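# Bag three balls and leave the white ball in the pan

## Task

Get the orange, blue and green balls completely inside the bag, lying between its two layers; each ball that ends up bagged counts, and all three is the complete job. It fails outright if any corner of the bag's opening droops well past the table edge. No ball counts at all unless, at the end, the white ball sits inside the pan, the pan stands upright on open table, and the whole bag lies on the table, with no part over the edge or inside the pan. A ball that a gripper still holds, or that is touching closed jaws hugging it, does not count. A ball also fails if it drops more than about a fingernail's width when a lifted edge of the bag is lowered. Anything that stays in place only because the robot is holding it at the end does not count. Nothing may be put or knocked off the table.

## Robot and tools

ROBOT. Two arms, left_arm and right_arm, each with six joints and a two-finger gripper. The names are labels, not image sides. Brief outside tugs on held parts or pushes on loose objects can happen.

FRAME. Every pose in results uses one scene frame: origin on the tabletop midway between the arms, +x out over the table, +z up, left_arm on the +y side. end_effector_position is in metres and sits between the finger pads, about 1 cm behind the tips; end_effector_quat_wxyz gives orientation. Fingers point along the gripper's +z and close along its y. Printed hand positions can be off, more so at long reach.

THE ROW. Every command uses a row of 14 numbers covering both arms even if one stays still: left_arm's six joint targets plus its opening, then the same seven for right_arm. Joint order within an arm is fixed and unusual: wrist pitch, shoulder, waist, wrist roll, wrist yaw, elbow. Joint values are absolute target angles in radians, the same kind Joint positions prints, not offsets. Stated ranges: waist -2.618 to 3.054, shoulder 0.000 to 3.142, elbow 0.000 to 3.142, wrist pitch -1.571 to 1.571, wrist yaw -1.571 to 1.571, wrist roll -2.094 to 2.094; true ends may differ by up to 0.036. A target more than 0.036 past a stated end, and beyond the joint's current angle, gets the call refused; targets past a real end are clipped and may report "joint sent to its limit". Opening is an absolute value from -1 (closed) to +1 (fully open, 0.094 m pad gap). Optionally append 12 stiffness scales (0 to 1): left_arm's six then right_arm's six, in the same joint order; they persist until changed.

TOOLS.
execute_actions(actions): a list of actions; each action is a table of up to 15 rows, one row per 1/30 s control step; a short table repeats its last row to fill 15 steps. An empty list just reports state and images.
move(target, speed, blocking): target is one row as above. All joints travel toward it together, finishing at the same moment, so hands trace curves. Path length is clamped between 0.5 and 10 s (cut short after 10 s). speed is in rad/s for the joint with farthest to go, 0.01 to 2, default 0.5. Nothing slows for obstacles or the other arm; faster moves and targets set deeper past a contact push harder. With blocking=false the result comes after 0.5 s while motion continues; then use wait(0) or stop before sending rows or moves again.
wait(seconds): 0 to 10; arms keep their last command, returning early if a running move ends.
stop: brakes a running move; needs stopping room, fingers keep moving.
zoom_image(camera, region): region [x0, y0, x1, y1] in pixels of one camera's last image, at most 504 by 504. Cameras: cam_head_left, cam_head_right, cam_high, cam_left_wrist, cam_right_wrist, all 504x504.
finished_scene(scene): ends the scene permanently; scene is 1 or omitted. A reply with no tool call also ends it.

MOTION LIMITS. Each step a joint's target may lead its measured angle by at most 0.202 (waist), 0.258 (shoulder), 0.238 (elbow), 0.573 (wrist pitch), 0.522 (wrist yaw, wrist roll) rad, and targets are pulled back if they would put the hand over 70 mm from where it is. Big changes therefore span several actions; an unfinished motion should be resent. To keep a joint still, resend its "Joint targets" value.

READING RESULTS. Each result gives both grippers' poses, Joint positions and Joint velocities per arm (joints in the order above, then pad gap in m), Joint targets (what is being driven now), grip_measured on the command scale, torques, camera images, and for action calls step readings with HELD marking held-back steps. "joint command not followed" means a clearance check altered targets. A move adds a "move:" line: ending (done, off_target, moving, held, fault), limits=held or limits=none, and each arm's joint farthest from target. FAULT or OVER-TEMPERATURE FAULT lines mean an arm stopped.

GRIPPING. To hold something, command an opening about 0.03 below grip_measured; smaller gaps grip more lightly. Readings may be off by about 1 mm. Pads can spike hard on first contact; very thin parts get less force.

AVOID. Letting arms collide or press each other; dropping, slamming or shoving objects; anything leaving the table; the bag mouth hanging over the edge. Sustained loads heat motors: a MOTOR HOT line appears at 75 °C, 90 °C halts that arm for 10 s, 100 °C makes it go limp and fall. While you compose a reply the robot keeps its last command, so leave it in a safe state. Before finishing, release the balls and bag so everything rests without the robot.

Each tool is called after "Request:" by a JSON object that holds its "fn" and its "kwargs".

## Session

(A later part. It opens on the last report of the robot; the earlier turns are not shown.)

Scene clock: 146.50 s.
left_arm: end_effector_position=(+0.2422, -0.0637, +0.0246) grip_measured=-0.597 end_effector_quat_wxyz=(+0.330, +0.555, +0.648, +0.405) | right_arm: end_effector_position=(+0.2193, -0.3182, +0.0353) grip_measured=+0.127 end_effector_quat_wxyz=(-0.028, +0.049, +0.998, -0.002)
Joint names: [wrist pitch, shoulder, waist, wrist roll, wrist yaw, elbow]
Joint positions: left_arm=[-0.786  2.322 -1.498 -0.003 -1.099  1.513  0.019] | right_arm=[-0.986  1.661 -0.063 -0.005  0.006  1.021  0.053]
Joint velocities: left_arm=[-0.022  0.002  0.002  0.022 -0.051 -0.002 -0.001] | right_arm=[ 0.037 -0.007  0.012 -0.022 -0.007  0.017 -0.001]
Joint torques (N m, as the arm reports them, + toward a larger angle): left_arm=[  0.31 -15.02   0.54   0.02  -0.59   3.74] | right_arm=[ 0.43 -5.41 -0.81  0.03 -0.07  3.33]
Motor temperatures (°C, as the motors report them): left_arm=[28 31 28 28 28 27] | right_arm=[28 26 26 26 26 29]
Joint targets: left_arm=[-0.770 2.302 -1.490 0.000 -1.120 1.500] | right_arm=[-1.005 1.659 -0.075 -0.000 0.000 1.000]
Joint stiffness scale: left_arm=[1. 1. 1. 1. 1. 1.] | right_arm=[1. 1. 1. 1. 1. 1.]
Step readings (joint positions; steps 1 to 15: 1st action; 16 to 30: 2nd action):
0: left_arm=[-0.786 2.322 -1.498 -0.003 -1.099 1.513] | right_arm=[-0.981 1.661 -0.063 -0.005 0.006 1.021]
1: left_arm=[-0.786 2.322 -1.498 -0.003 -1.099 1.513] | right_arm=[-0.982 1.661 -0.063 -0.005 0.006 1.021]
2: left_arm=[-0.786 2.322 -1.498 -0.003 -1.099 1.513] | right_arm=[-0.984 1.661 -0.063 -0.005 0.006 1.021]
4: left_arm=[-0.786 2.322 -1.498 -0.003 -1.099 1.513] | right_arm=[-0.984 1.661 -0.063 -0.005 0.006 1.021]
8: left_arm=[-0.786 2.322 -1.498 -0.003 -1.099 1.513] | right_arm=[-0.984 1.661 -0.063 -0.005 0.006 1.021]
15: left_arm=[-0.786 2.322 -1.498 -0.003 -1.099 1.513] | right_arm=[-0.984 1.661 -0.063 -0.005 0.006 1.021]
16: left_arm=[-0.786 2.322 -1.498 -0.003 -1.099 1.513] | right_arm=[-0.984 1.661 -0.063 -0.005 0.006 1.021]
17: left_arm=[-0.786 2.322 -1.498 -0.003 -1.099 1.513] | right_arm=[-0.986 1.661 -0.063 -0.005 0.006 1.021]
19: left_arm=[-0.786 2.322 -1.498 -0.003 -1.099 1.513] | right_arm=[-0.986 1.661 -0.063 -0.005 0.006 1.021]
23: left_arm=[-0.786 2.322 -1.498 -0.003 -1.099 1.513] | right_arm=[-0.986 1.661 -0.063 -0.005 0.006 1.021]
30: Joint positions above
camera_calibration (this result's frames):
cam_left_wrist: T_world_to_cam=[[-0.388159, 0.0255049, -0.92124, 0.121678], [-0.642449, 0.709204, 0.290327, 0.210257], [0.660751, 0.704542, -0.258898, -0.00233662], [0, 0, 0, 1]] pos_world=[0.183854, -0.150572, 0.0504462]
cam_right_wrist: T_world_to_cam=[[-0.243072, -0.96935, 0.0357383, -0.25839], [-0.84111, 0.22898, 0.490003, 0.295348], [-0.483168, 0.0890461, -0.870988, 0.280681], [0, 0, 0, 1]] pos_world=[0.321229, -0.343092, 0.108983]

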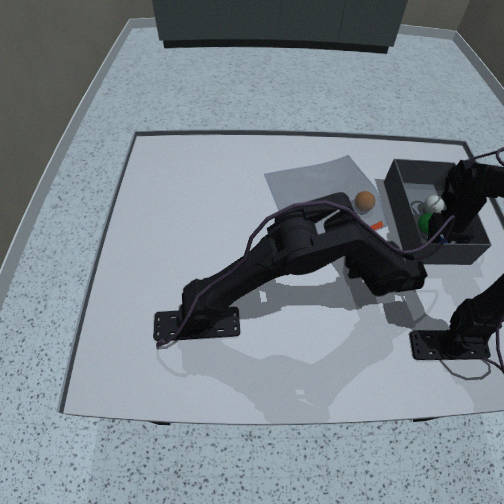

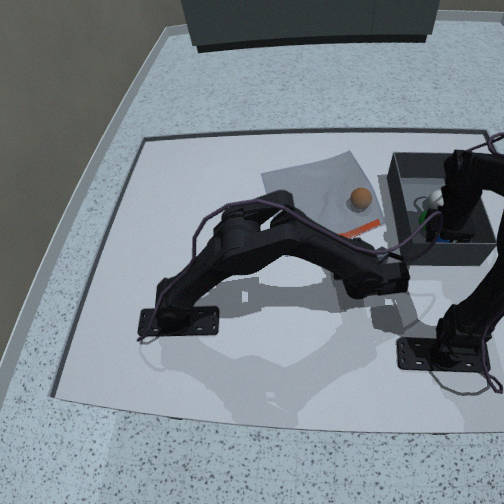

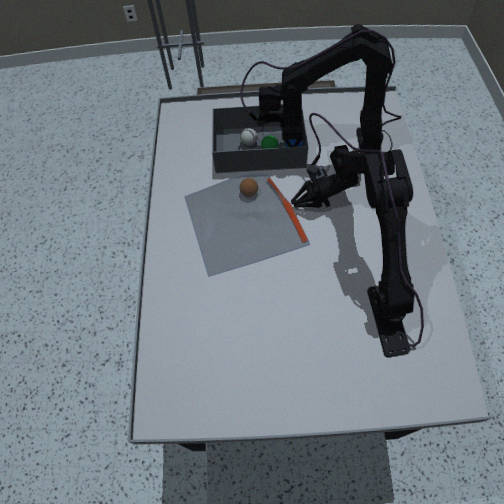

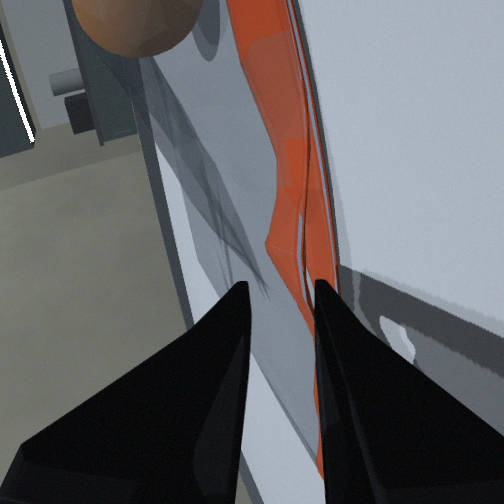

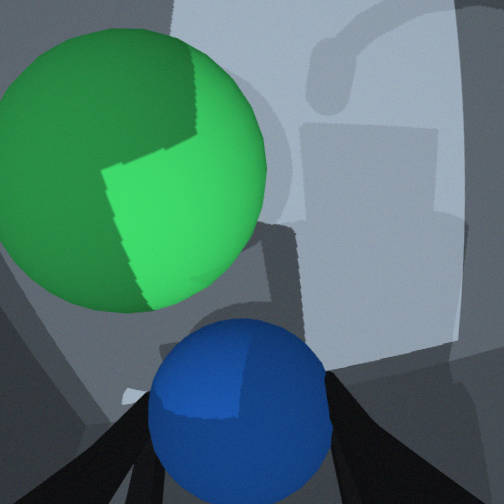

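Request:
{"fn": "move", "kwargs": {"target": [-0.72,2.302,-1.47,0,-1.12,1.50,-0.42,-1.005,1.659,-0.075,0,0,1.0,0.06], "speed": 0.1}}

Request:
{"fn": "zoom_image", "kwargs": {"camera": "cam_left_wrist", "region": [230, 160, 430, 360]}}

Scene clock: 159.13 s.
left_arm: end_effector_position=(+0.2501, -0.0671, +0.0245) grip_measured=-0.423 end_effector_quat_wxyz=(+0.343, +0.539, +0.661, +0.394) | right_arm: end_effector_position=(+0.2192, -0.3182, +0.0353) grip_measured=+0.070 end_effector_quat_wxyz=(-0.028, +0.049, +0.998, -0.002)
Joint names: [wrist pitch, shoulder, waist, wrist roll, wrist yaw, elbow]
Joint positions: left_arm=[-0.736  2.322 -1.48  -0.003 -1.099  1.513  0.027] | right_arm=[-0.986  1.661 -0.063 -0.005  0.006  1.021  0.05 ]
Joint velocities: left_arm=[ 0.007 -0.002 -0.007 -0.066 -0.022  0.012 -0.   ] | right_arm=[ 0.022  0.007 -0.002  0.007  0.007 -0.012 -0.001]
Joint torques (N m, as the arm reports them, + toward a larger angle): left_arm=[  0.39 -15.1    0.73   0.02  -0.61   3.81] | right_arm=[ 0.44 -5.41 -0.81  0.03 -0.07  3.34]
Motor temperatures (°C, as the motors report them): left_arm=[28 32 28 28 28 26] | right_arm=[27 26 26 26 26 29]
Joint targets: left_arm=[-0.720 2.302 -1.470 -0.000 -1.120 1.500] | right_arm=[-1.005 1.659 -0.075 0.000 0.000 1.000]
Joint stiffness scale: left_arm=[1. 1. 1. 1. 1. 1.] | right_arm=[1. 1. 1. 1. 1. 1.]
move: off_target (left_arm, right_arm); limits=none; left_arm: farthest joint: the wrist yaw, 0.021 radians from its target (0.021 radians at the start); right_arm: farthest joint: the elbow, 0.021 radians from its target (0.021 radians at the start)
camera_calibration (this result's frames):
cam_left_wrist: T_world_to_cam=[[-0.380479, -0.0267264, -0.924403, 0.119434], [-0.657155, 0.711116, 0.249922, 0.222601], [0.650678, 0.702567, -0.288128, -0.00206964], [0, 0, 0, 1]] pos_world=[0.193072, -0.153649, 0.0541758]
cam_right_wrist: T_world_to_cam=[[-0.243058, -0.969351, 0.0357922, -0.258409], [-0.840924, 0.228961, 0.490331, 0.295205], [-0.483498, 0.0890806, -0.870801, 0.280716], [0, 0, 0, 1]] pos_world=[0.321162, -0.343085, 0.108948]

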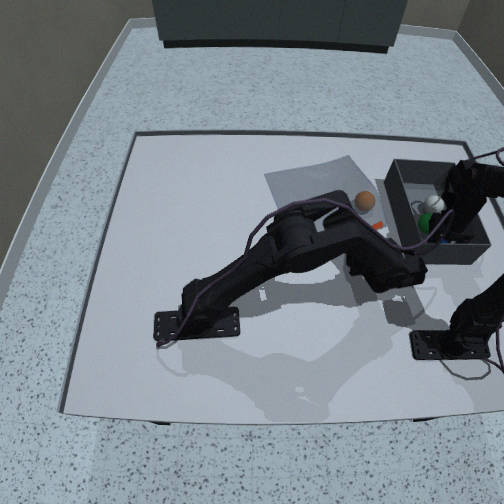

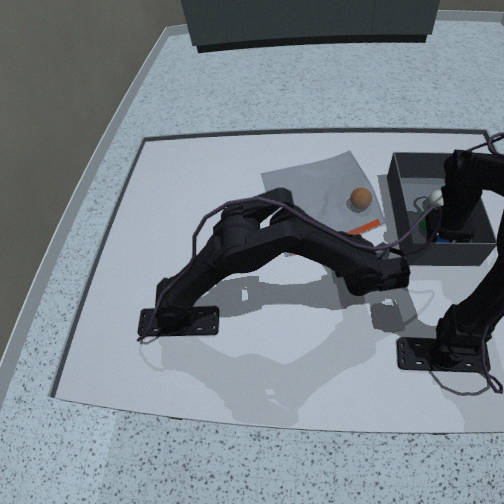

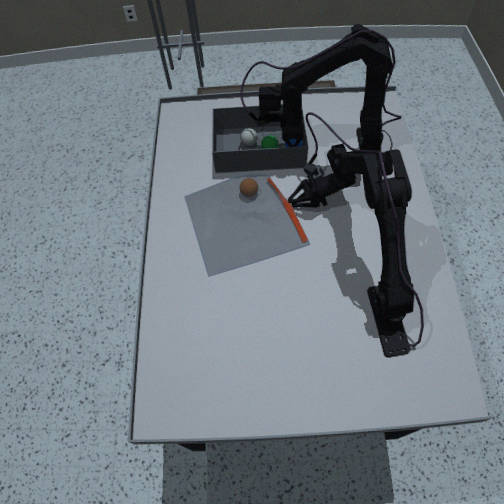

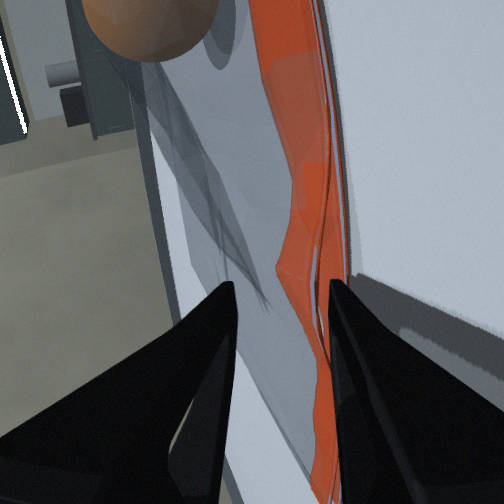

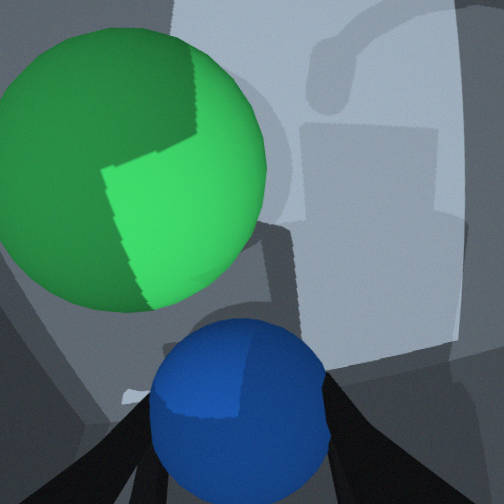

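Region (230, 160, 430, 360) of cam_left_wrist's 504x504 image, scaled by 2.520, with more detail than that image has.

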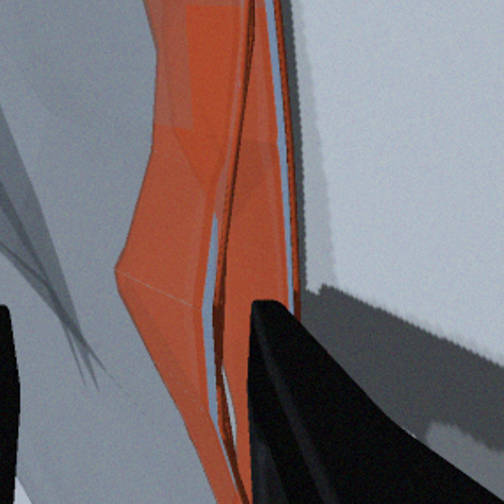

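Request:
{"fn": "move", "kwargs": {"target": [-0.72,2.302,-1.45,0,-1.12,1.50,-0.36,-1.005,1.659,-0.075,0,0,1.0,0.0], "speed": 0.05}}

Request:
{"fn": "zoom_image", "kwargs": {"camera": "cam_left_wrist", "region": [230, 160, 430, 360]}}

Scene clock: 164.80 s.
left_arm: end_effector_position=(+0.2581, -0.0622, +0.0246) grip_measured=-0.363 end_effector_quat_wxyz=(+0.339, +0.532, +0.666, +0.398) | right_arm: end_effector_position=(+0.2191, -0.3181, +0.0353) grip_measured=+0.014 end_effector_quat_wxyz=(-0.028, +0.049, +0.998, -0.001)
Joint names: [wrist pitch, shoulder, waist, wrist roll, wrist yaw, elbow]
Joint positions: left_arm=[-0.736  2.322 -1.459 -0.003 -1.099  1.513  0.03 ] | right_arm=[-0.987  1.661 -0.063 -0.005  0.006  1.021  0.048]
Joint velocities: left_arm=[ 0.081  0.007  0.012 -0.022  0.022  0.007 -0.   ] | right_arm=[-0.007  0.007 -0.012  0.051 -0.007  0.022 -0.001]
Joint torques (N m, as the arm reports them, + toward a larger angle): left_arm=[  0.37 -15.14   0.58   0.02  -0.61   3.78] | right_arm=[ 0.44 -5.41 -0.8   0.03 -0.07  3.33]
Motor temperatures (°C, as the motors report them): left_arm=[28 32 28 28 28 26] | right_arm=[27 26 26 26 26 29]
Joint targets: left_arm=[-0.720 2.302 -1.450 0.000 -1.120 1.500] | right_arm=[-1.005 1.659 -0.075 -0.000 -0.000 1.000]
Joint stiffness scale: left_arm=[1. 1. 1. 1. 1. 1.] | right_arm=[1. 1. 1. 1. 1. 1.]
move: off_target (left_arm, right_arm); limits=none; left_arm: farthest joint: the wrist yaw, 0.021 radians from its target (0.021 radians at the start); right_arm: farthest joint: the elbow, 0.021 radians from its target (0.021 radians at the start)
camera_calibration (this result's frames):
cam_left_wrist: T_world_to_cam=[[-0.379418, -0.0349803, -0.924564, 0.121872], [-0.672049, 0.69724, 0.249412, 0.227315], [0.635918, 0.715984, -0.288054, -0.00605513], [0, 0, 0, 1]] pos_world=[0.202857, -0.149894, 0.0542389]
cam_right_wrist: T_world_to_cam=[[-0.243031, -0.969354, 0.0358999, -0.258446], [-0.840551, 0.228922, 0.490987, 0.29492], [-0.484159, 0.0891495, -0.870427, 0.280786], [0, 0, 0, 1]] pos_world=[0.32103, -0.343072, 0.10888]

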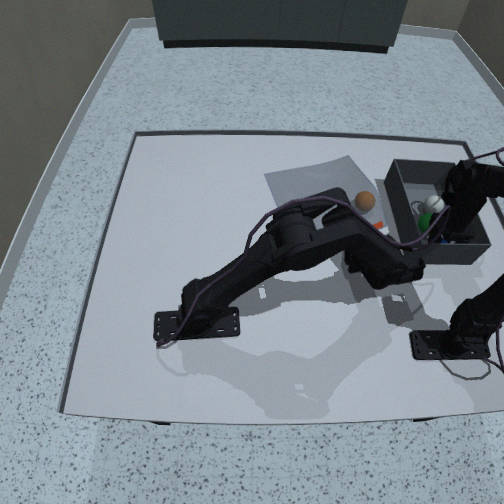

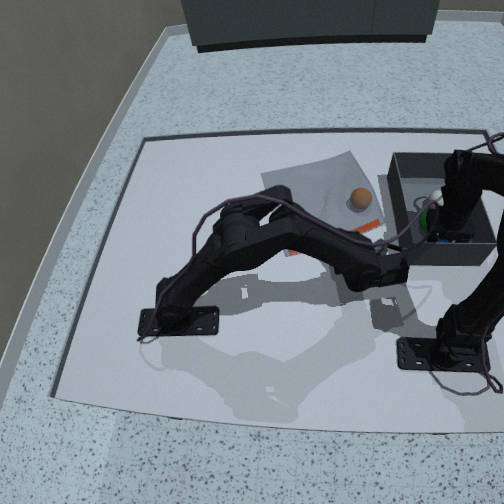

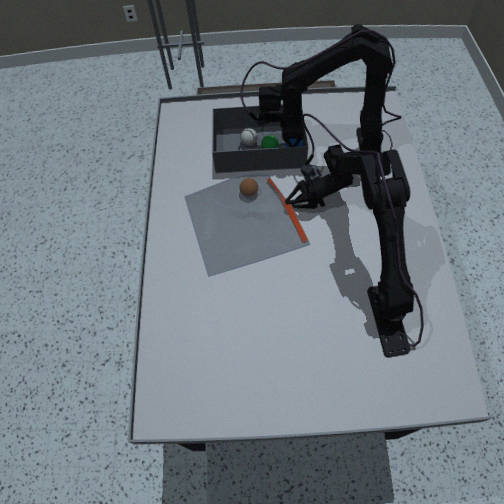

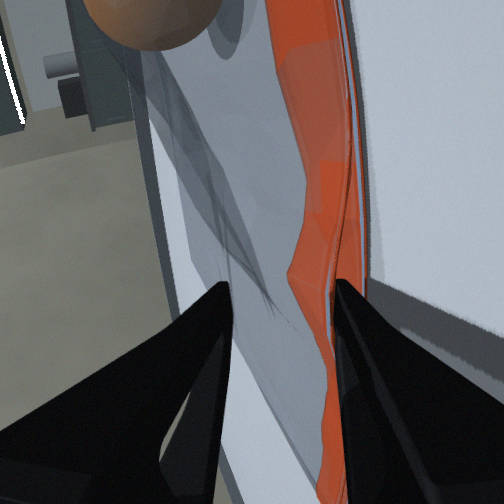

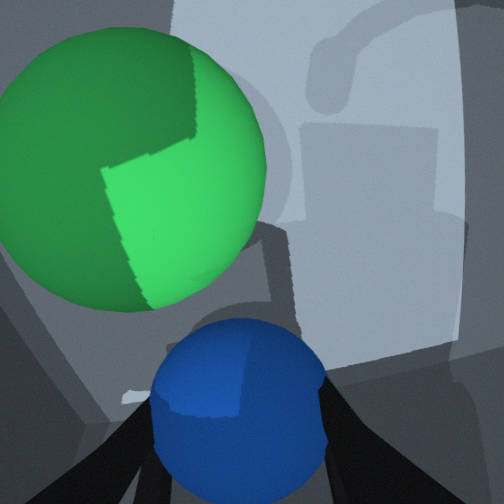

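Region (230, 160, 430, 360) of cam_left_wrist's 504x504 image, scaled by 2.520, with more detail than that image has.

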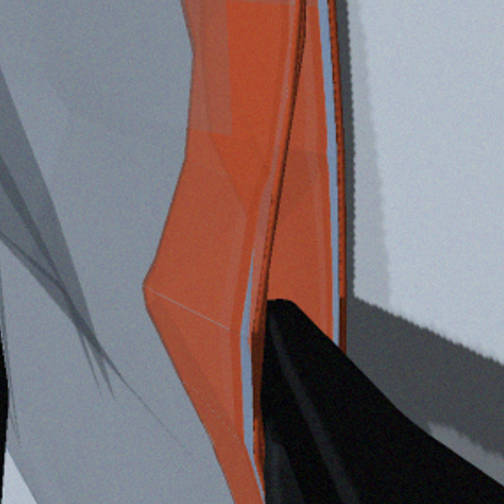

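Request:
{"fn": "move", "kwargs": {"target": [-0.72,2.302,-1.43,0,-1.12,1.50,-0.24,-1.005,1.659,-0.075,0,0,1.0,0.0], "speed": 0.04}}

Request:
{"fn": "zoom_image", "kwargs": {"camera": "cam_left_wrist", "region": [250, 160, 450, 360]}}

Scene clock: 173.40 s.
left_arm: end_effector_position=(+0.2650, -0.0576, +0.0245) grip_measured=-0.243 end_effector_quat_wxyz=(+0.335, +0.526, +0.672, +0.400) | right_arm: end_effector_position=(+0.2191, -0.3181, +0.0353) grip_measured=+0.014 end_effector_quat_wxyz=(-0.028, +0.049, +0.998, -0.001)
Joint names: [wrist pitch, shoulder, waist, wrist roll, wrist yaw, elbow]
Joint positions: left_arm=[-0.736  2.322 -1.44  -0.003 -1.099  1.513  0.036] | right_arm=[-0.987  1.661 -0.063 -0.005  0.006  1.021  0.048]
Joint velocities: left_arm=[ 0.037  0.012 -0.012  0.051 -0.037 -0.012  0.001] | right_arm=[-0.022 -0.017  0.012  0.007 -0.066  0.002 -0.   ]
Joint torques (N m, as the arm reports them, + toward a larger angle): left_arm=[  0.37 -15.11   0.64   0.03  -0.58   3.81] | right_arm=[ 0.44 -5.41 -0.8   0.03 -0.06  3.33]
Motor temperatures (°C, as the motors report them): left_arm=[27 32 28 28 28 26] | right_arm=[27 26 26 26 26 29]
Joint targets: left_arm=[-0.720 2.302 -1.430 0.000 -1.120 1.500] | right_arm=[-1.005 1.659 -0.075 0.000 -0.000 1.000]
Joint stiffness scale: left_arm=[1. 1. 1. 1. 1. 1.] | right_arm=[1. 1. 1. 1. 1. 1.]
move: off_target (left_arm, right_arm); limits=none; left_arm: farthest joint: the wrist yaw, 0.021 radians from its target (0.021 radians at the start); right_arm: farthest joint: the elbow, 0.021 radians from its target (0.021 radians at the start)
camera_calibration (this result's frames):
cam_left_wrist: T_world_to_cam=[[-0.379386, -0.0422144, -0.924275, 0.12411], [-0.684765, 0.684612, 0.249806, 0.231449], [0.622225, 0.727684, -0.288639, -0.00943041], [0, 0, 0, 1]] pos_world=[0.211442, -0.146351, 0.0541726]
cam_right_wrist: T_world_to_cam=[[-0.243031, -0.969354, 0.0358999, -0.258446], [-0.840551, 0.228922, 0.490987, 0.29492], [-0.484159, 0.0891495, -0.870427, 0.280786], [0, 0, 0, 1]] pos_world=[0.32103, -0.343072, 0.10888]

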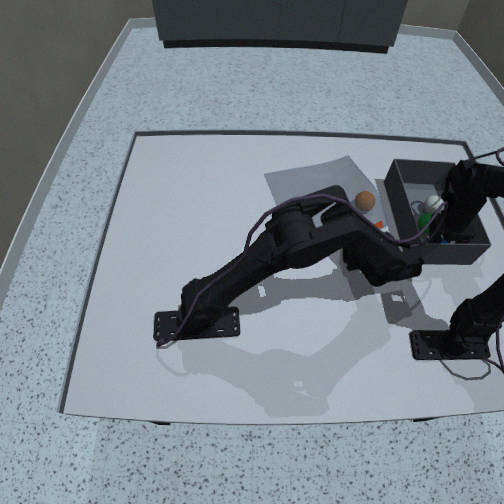

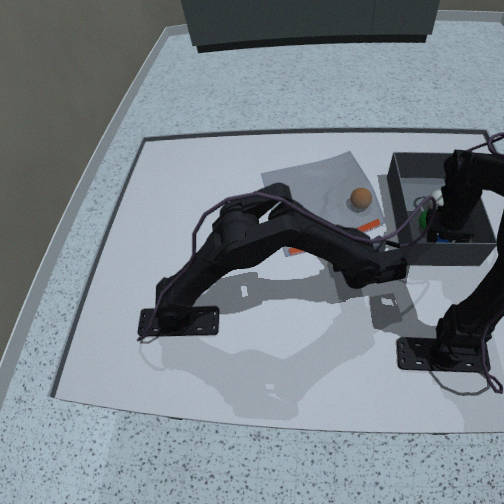

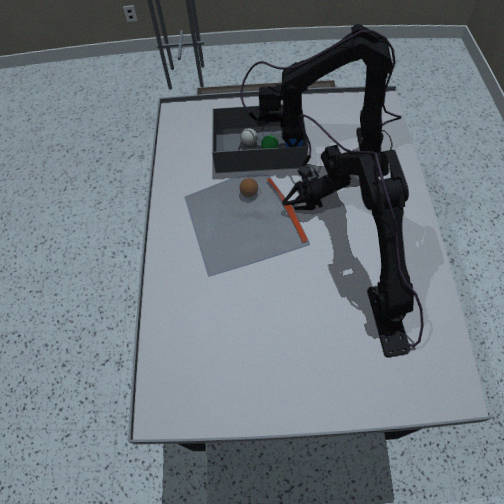

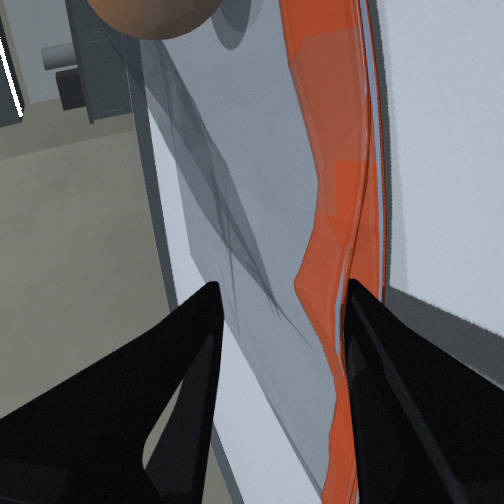

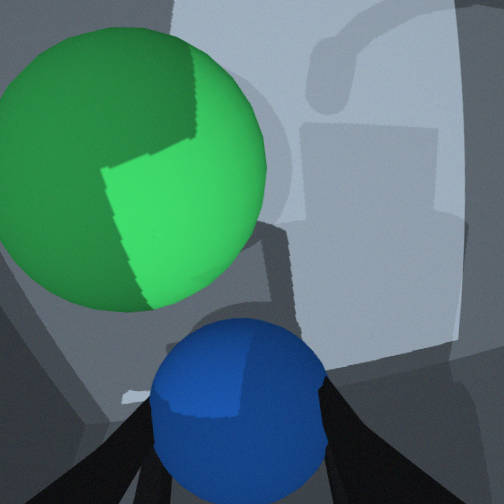

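Region (250, 160, 450, 360) of cam_left_wrist's 504x504 image, scaled by 2.520, with more detail than that image has.

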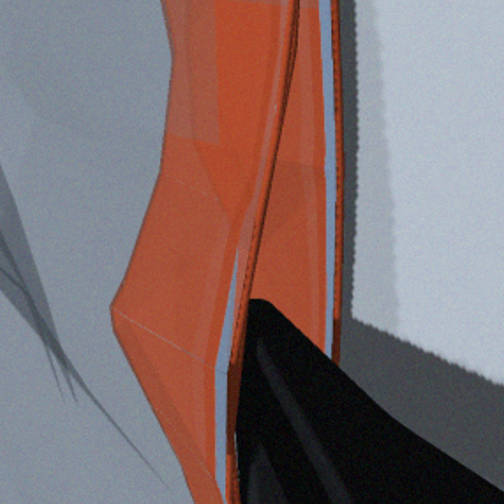

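Tip appears to be going under the lip. Advance more.

Request:
{"fn": "move", "kwargs": {"target": [-0.72,2.302,-1.39,0,-1.12,1.50,-0.24,-1.005,1.659,-0.075,0,0,1.0,0.0], "speed": 0.04}}

Request:
{"fn": "zoom_image", "kwargs": {"camera": "cam_left_wrist", "region": [230, 160, 470, 400]}}

Scene clock: 178.30 s.
left_arm: end_effector_position=(+0.2795, -0.0475, +0.0245) grip_measured=-0.243 end_effector_quat_wxyz=(+0.327, +0.512, +0.682, +0.407) | right_arm: end_effector_position=(+0.2191, -0.3181, +0.0353) grip_measured=+0.014 end_effector_quat_wxyz=(-0.028, +0.049, +0.998, -0.001)
Joint names: [wrist pitch, shoulder, waist, wrist roll, wrist yaw, elbow]
Joint positions: left_arm=[-0.736  2.322 -1.401 -0.003 -1.099  1.513  0.036] | right_arm=[-0.987  1.661 -0.063 -0.005  0.006  1.021  0.048]
Joint velocities: left_arm=[ 0.007 -0.002  0.012  0.007 -0.007  0.002 -0.   ] | right_arm=[ 0.037 -0.032 -0.002  0.051 -0.022 -0.007  0.001]
Joint torques (N m, as the arm reports them, + toward a larger angle): left_arm=[  0.38 -15.14   0.79   0.01  -0.61   3.76] | right_arm=[ 0.44 -5.41 -0.81  0.03 -0.07  3.34]
Motor temperatures (°C, as the motors report them): left_arm=[27 32 28 28 28 26] | right_arm=[27 26 26 26 26 29]
Joint targets: left_arm=[-0.720 2.302 -1.390 -0.000 -1.120 1.500] | right_arm=[-1.005 1.659 -0.075 -0.000 -0.000 1.000]
Joint stiffness scale: left_arm=[1. 1. 1. 1. 1. 1.] | right_arm=[1. 1. 1. 1. 1. 1.]
move: off_target (left_arm, right_arm); limits=none; left_arm: farthest joint: the wrist yaw, 0.021 radians from its target (0.021 radians at the start); right_arm: farthest joint: the elbow, 0.021 radians from its target (0.021 radians at the start)
camera_calibration (this result's frames):
cam_left_wrist: T_world_to_cam=[[-0.377072, -0.057141, -0.92442, 0.128759], [-0.711478, 0.656882, 0.249609, 0.240609], [0.592972, 0.751825, -0.288347, -0.0165205], [0, 0, 0, 1]] pos_world=[0.229536, -0.138274, 0.0542057]
cam_right_wrist: T_world_to_cam=[[-0.243031, -0.969354, 0.0358999, -0.258446], [-0.840551, 0.228922, 0.490987, 0.29492], [-0.484159, 0.0891495, -0.870427, 0.280786], [0, 0, 0, 1]] pos_world=[0.32103, -0.343072, 0.10888]

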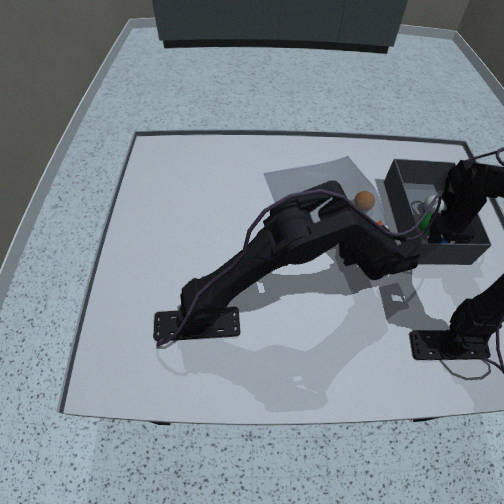

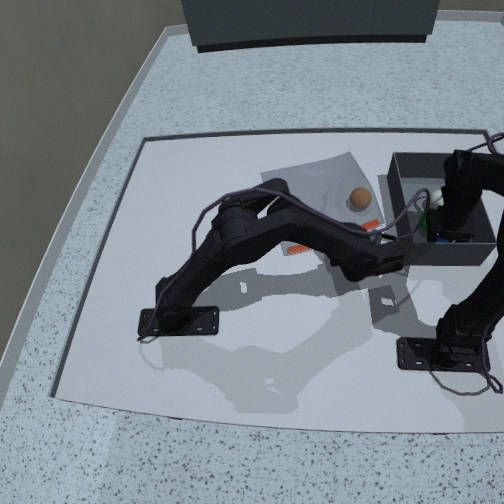

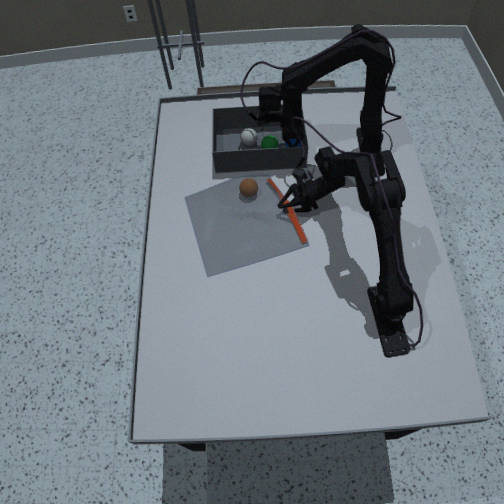

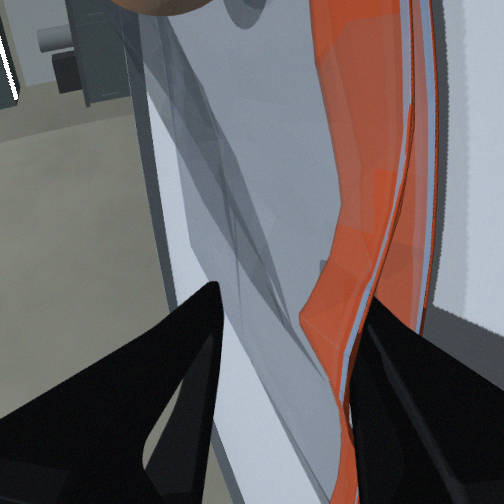

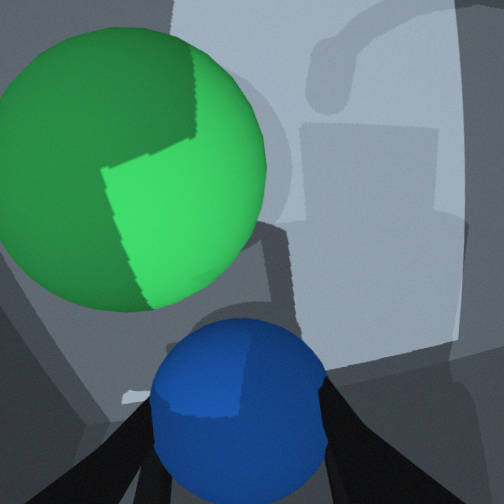

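Region (230, 160, 470, 400) of cam_left_wrist's 504x504 image, scaled by 2.100, with more detail than that image has.

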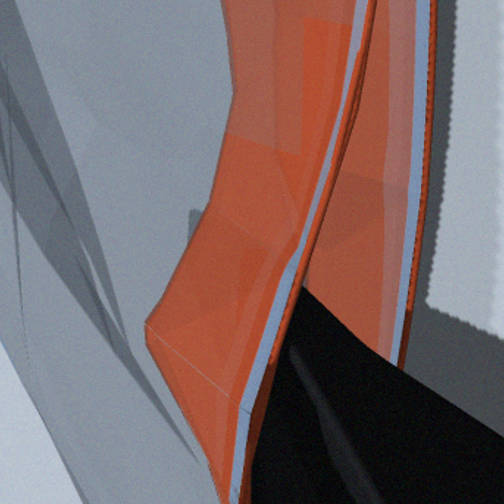

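Finger is under the top lip. Close.

Request:
{"fn": "execute_actions", "kwargs": {"actions": [[[-0.72,2.302,-1.385,0,-1.12,1.50,-0.5,-1.005,1.659,-0.075,0,0,1.0,0.0]],[[-0.72,2.302,-1.385,0,-1.12,1.50,-0.8,-1.005,1.659,-0.075,0,0,1.0,0.0]],[[-0.72,2.302,-1.385,0,-1.12,1.50,-1,-1.005,1.659,-0.075,0,0,1.0,0.0]]]}}

Scene clock: 182.70 s.
left_arm: end_effector_position=(+0.2796, -0.0475, +0.0246) grip_measured=-0.985 end_effector_quat_wxyz=(+0.328, +0.512, +0.682, +0.407) | right_arm: end_effector_position=(+0.2191, -0.3181, +0.0353) grip_measured=+0.014 end_effector_quat_wxyz=(-0.028, +0.049, +0.998, -0.001)
Joint names: [wrist pitch, shoulder, waist, wrist roll, wrist yaw, elbow]
Joint positions: left_arm=[-0.735  2.322 -1.401 -0.003 -1.1    1.513  0.001] | right_arm=[-0.987  1.661 -0.063 -0.005  0.006  1.021  0.048]
Joint velocities: left_arm=[-0.051 -0.012 -0.027 -0.022  0.037 -0.002 -0.   ] | right_arm=[ 0.022  0.002 -0.002 -0.051  0.007 -0.002  0.   ]
Joint torques (N m, as the arm reports them, + toward a larger angle): left_arm=[  0.36 -15.11   1.     0.02  -0.6    3.8 ] | right_arm=[ 0.44 -5.41 -0.8   0.03 -0.07  3.33]
Motor temperatures (°C, as the motors report them): left_arm=[27 33 28 28 28 26] | right_arm=[27 26 26 26 26 29]
Joint targets: left_arm=[-0.720 2.302 -1.385 0.000 -1.120 1.500] | right_arm=[-1.005 1.659 -0.075 -0.000 -0.000 1.000]
Joint stiffness scale: left_arm=[1. 1. 1. 1. 1. 1.] | right_arm=[1. 1. 1. 1. 1. 1.]
Step readings (joint positions; steps 1 to 15: 1st action; 16 to 30: 2nd action; 31 to 45: 3rd action):
0: left_arm=[-0.736 2.322 -1.401 -0.003 -1.099 1.513] | right_arm=[-0.987 1.661 -0.063 -0.005 0.006 1.021]
1: left_arm=[-0.735 2.322 -1.401 -0.003 -1.099 1.513] | right_arm=[-0.987 1.661 -0.063 -0.005 0.006 1.021]
2: left_arm=[-0.735 2.322 -1.401 -0.003 -1.099 1.513] | right_arm=[-0.987 1.661 -0.063 -0.005 0.006 1.021]
4: left_arm=[-0.735 2.322 -1.401 -0.003 -1.099 1.513] | right_arm=[-0.987 1.661 -0.063 -0.005 0.006 1.021]
8: left_arm=[-0.735 2.322 -1.401 -0.003 -1.099 1.513] | right_arm=[-0.987 1.661 -0.063 -0.005 0.006 1.021]
15: left_arm=[-0.735 2.322 -1.401 -0.003 -1.099 1.513] | right_arm=[-0.987 1.661 -0.063 -0.005 0.006 1.021]
16: left_arm=[-0.735 2.322 -1.401 -0.003 -1.099 1.513] | right_arm=[-0.987 1.661 -0.063 -0.005 0.006 1.021]
17: left_arm=[-0.735 2.322 -1.401 -0.003 -1.099 1.513] | right_arm=[-0.987 1.661 -0.063 -0.005 0.006 1.021]
19: left_arm=[-0.735 2.322 -1.401 -0.003 -1.099 1.513] | right_arm=[-0.987 1.661 -0.063 -0.005 0.006 1.021]
23: left_arm=[-0.735 2.322 -1.401 -0.003 -1.099 1.513] | right_arm=[-0.987 1.661 -0.063 -0.005 0.006 1.021]
30: left_arm=[-0.735 2.322 -1.401 -0.003 -1.099 1.513] | right_arm=[-0.987 1.661 -0.063 -0.005 0.006 1.021]
31: left_arm=[-0.735 2.322 -1.401 -0.003 -1.099 1.513] | right_arm=[-0.987 1.661 -0.063 -0.005 0.006 1.021]
32: left_arm=[-0.735 2.322 -1.401 -0.003 -1.099 1.513] | right_arm=[-0.987 1.661 -0.063 -0.005 0.006 1.021]
34: left_arm=[-0.735 2.322 -1.401 -0.003 -1.099 1.513] | right_arm=[-0.987 1.661 -0.063 -0.005 0.006 1.021]
38: left_arm=[-0.735 2.322 -1.401 -0.003 -1.100 1.513] | right_arm=[-0.987 1.661 -0.063 -0.005 0.006 1.021]
45: Joint positions above
camera_calibration (this result's frames):
cam_left_wrist: T_world_to_cam=[[-0.376298, -0.057306, -0.924725, 0.128682], [-0.7117, 0.65691, 0.248903, 0.240736], [0.593197, 0.751788, -0.287979, -0.0165753], [0, 0, 0, 1]] pos_world=[0.229587, -0.138307, 0.0543019]
cam_right_wrist: T_world_to_cam=[[-0.243031, -0.969354, 0.0358999, -0.258446], [-0.840551, 0.228922, 0.490987, 0.29492], [-0.484159, 0.0891495, -0.870427, 0.280786], [0, 0, 0, 1]] pos_world=[0.32103, -0.343072, 0.10888]

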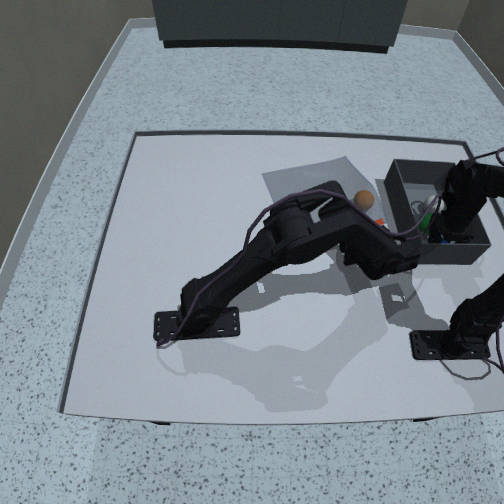

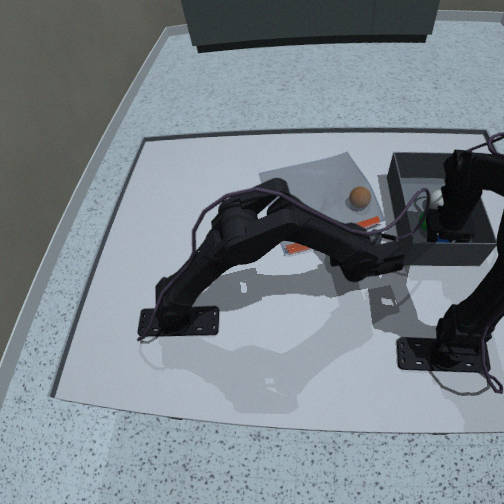

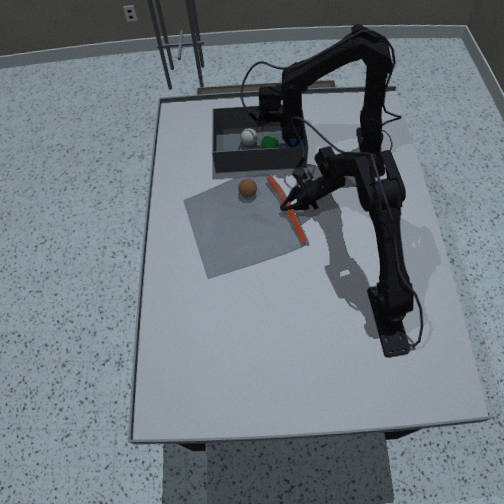

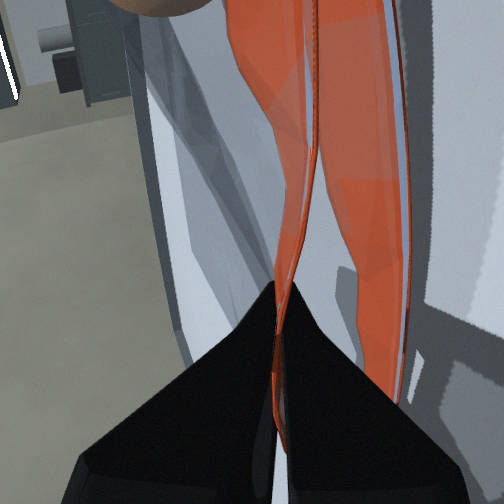

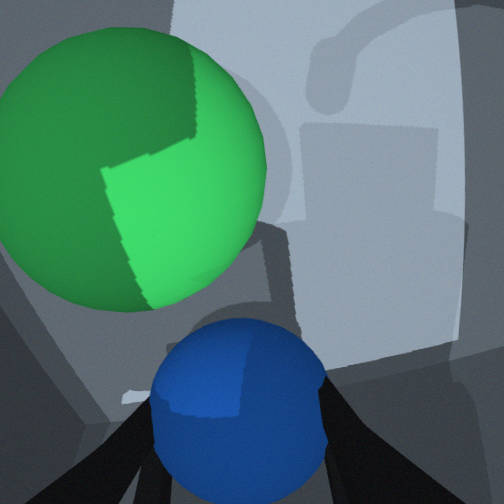

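Request:
{"fn": "move", "kwargs": {"target": [-1.14,2.206,-1.27,0,-0.7,1.81,-1,-1.45,1.583,-0.075,0,0,1.49,0.0], "speed": 0.25}}

Scene clock: 191.53 s.
left_arm: end_effector_position=(+0.2850, -0.0421, +0.0713) grip_measured=-0.985 end_effector_quat_wxyz=(+0.195, +0.523, +0.781, +0.280) | right_arm: end_effector_position=(+0.2312, -0.3194, +0.1566) grip_measured=+0.014 end_effector_quat_wxyz=(-0.011, +0.050, +0.999, -0.002)
Joint names: [wrist pitch, shoulder, waist, wrist roll, wrist yaw, elbow]
Joint positions: left_arm=[-1.122  2.225 -1.279 -0.003 -0.696  1.786  0.001] | right_arm=[-1.442  1.603 -0.063 -0.005  0.006  1.452  0.048]
Joint velocities: left_arm=[ 0.037  0.007 -0.002  0.066  0.051 -0.002 -0.   ] | right_arm=[-0.022  0.012 -0.017 -0.022  0.022 -0.022 -0.   ]
Joint torques (N m, as the arm reports them, + toward a larger angle): left_arm=[  0.05 -15.06   0.65   0.02  -0.34   7.25] | right_arm=[ 0.62 -6.54 -0.8   0.03 -0.07  7.34]
Motor temperatures (°C, as the motors report them): left_arm=[27 33 28 28 28 26] | right_arm=[27 27 26 26 26 29]
Joint targets: left_arm=[-1.140 2.206 -1.270 -0.000 -0.700 1.810] | right_arm=[-1.450 1.583 -0.075 0.000 0.000 1.490]
Joint stiffness scale: left_arm=[1. 1. 1. 1. 1. 1.] | right_arm=[1. 1. 1. 1. 1. 1.]
move: off_target (left_arm, right_arm); limits=none; left_arm: farthest joint: the elbow, 0.024 radians from its target (0.297 radians at the start); right_arm: farthest joint: the elbow, 0.038 radians from its target (0.469 radians at the start)
camera_calibration (this result's frames):
cam_left_wrist: T_world_to_cam=[[-0.681223, -0.210526, -0.701152, 0.238708], [-0.648041, 0.618956, 0.443775, 0.195742], [0.340556, 0.756685, -0.558077, 0.0810214], [0, 0, 0, 1]] pos_world=[0.26187, -0.132209, 0.125721]
cam_right_wrist: T_world_to_cam=[[-0.244174, -0.969235, 0.0310333, -0.260005], [-0.85681, 0.230618, 0.461185, 0.254891], [-0.454154, 0.0860199, -0.886761, 0.386954], [0, 0, 0, 1]] pos_world=[0.330643, -0.344074, 0.233653]

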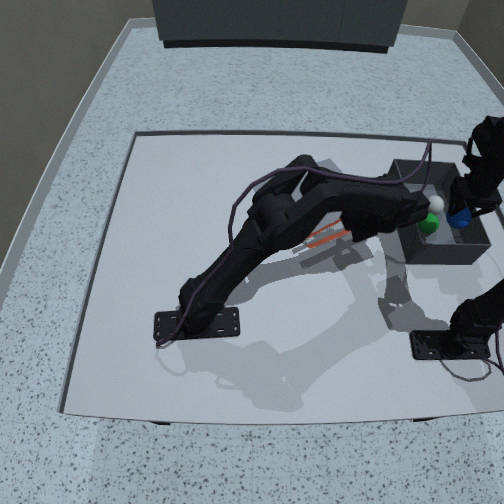

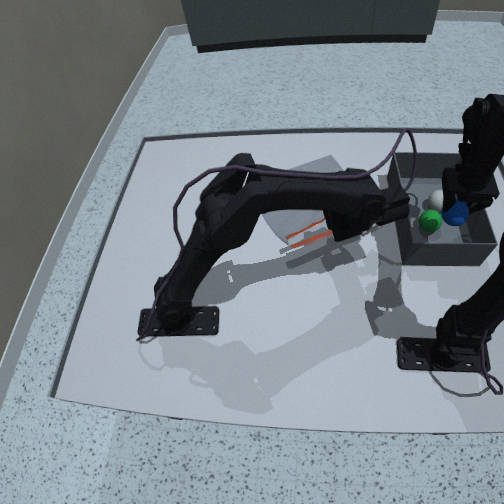

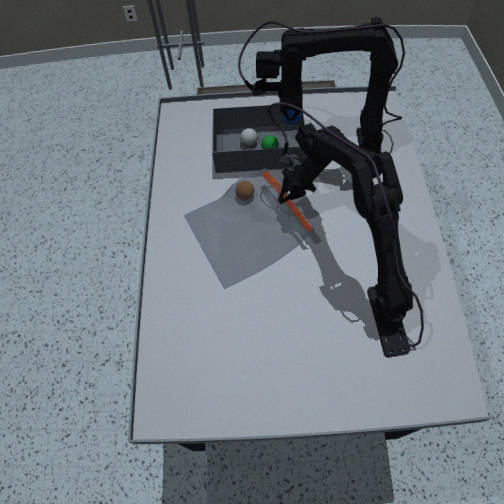

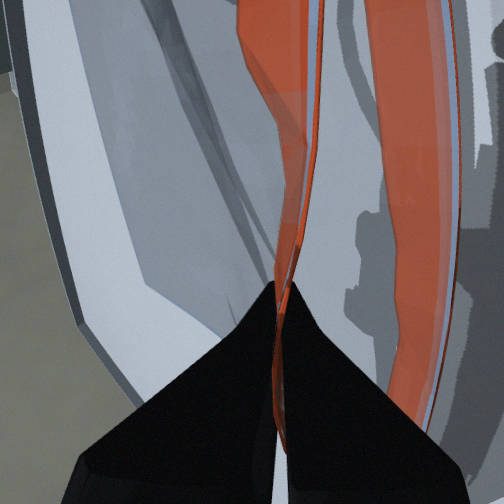

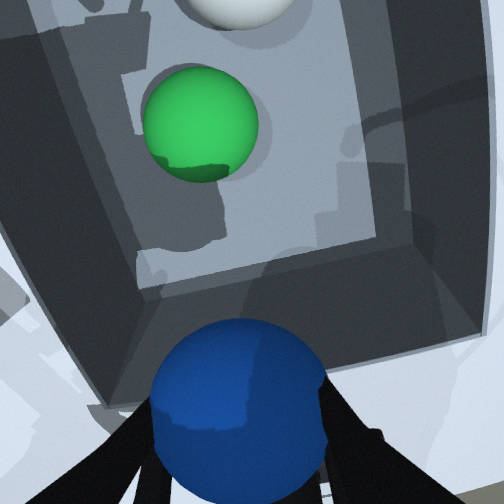

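Request:
{"fn": "move", "kwargs": {"target": [-1.18,1.795,-1.05,0,-0.4,1.40,-1,-1.45,1.583,-0.075,0,0,1.49,0.0], "speed": 0.2}}

Scene clock: 199.03 s.
left_arm: end_effector_position=(+0.2641, +0.0789, +0.0997) grip_measured=-0.985 end_effector_quat_wxyz=(+0.094, +0.454, +0.869, +0.175) | right_arm: end_effector_position=(+0.2312, -0.3194, +0.1566) grip_measured=+0.014 end_effector_quat_wxyz=(-0.011, +0.050, +0.999, -0.002)
Joint names: [wrist pitch, shoulder, waist, wrist roll, wrist yaw, elbow]
Joint positions: left_arm=[-1.165  1.815 -1.06  -0.003 -0.4    1.412  0.001] | right_arm=[-1.442  1.603 -0.063 -0.005  0.006  1.452  0.048]
Joint velocities: left_arm=[-0.066 -0.012 -0.002  0.022  0.022  0.017 -0.   ] | right_arm=[ 0.007 -0.007  0.002  0.007  0.125 -0.007  0.001]
Joint torques (N m, as the arm reports them, + toward a larger angle): left_arm=[  0.06 -11.47   0.65   0.02  -0.18   4.46] | right_arm=[ 0.63 -6.6  -0.8   0.03 -0.06  7.34]
Motor temperatures (°C, as the motors report them): left_arm=[27 33 28 28 28 27] | right_arm=[27 27 26 26 26 30]
Joint targets: left_arm=[-1.180 1.795 -1.050 0.000 -0.400 1.400] | right_arm=[-1.450 1.583 -0.075 0.000 -0.000 1.490]
Joint stiffness scale: left_arm=[1. 1. 1. 1. 1. 1.] | right_arm=[1. 1. 1. 1. 1. 1.]
move: off_target (right_arm); limits=none; left_arm: farthest joint: the shoulder, 0.020 radians from its target (0.430 radians at the start); right_arm: farthest joint: the elbow, 0.038 radians from its target (0.038 radians at the start)
camera_calibration (this result's frames):
cam_left_wrist: T_world_to_cam=[[-0.765023, -0.447637, -0.462992, 0.286906], [-0.643898, 0.544664, 0.537342, 0.0901391], [0.0116414, 0.709199, -0.704913, 0.117659], [0, 0, 0, 1]] pos_world=[0.27616, -0.00410944, 0.167339]
cam_right_wrist: T_world_to_cam=[[-0.244162, -0.969236, 0.0310876, -0.260031], [-0.856635, 0.2306, 0.46152, 0.254708], [-0.45449, 0.086055, -0.886585, 0.386974], [0, 0, 0, 1]] pos_world=[0.330578, -0.344068, 0.233617]

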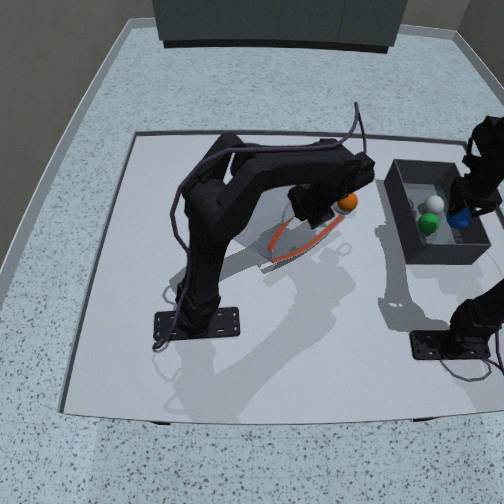

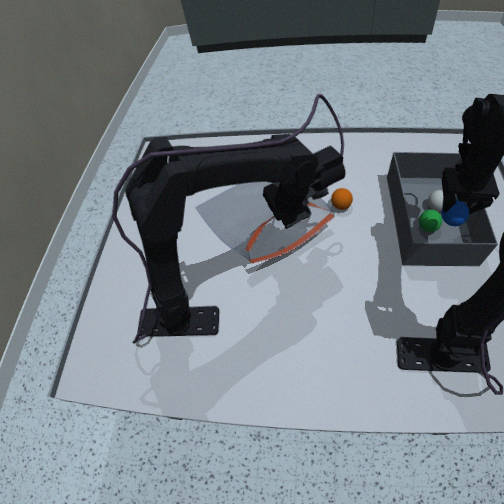

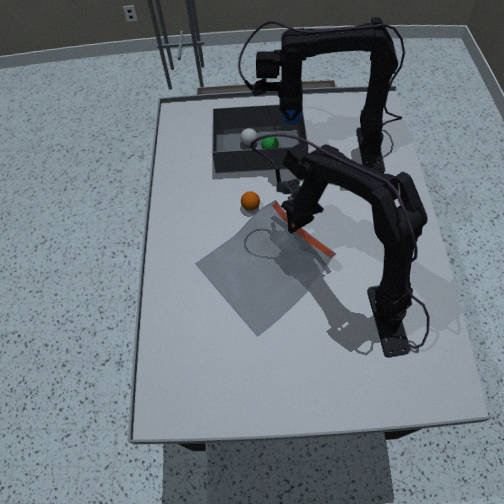

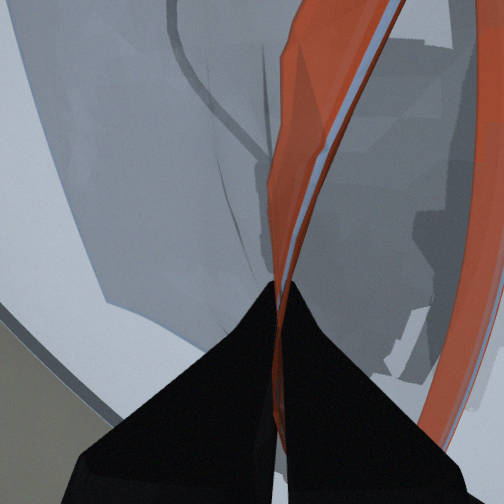

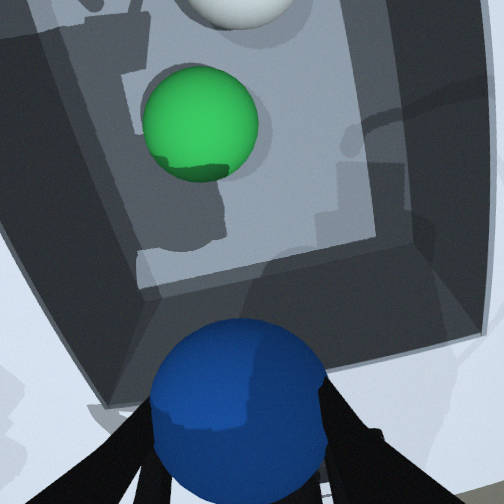

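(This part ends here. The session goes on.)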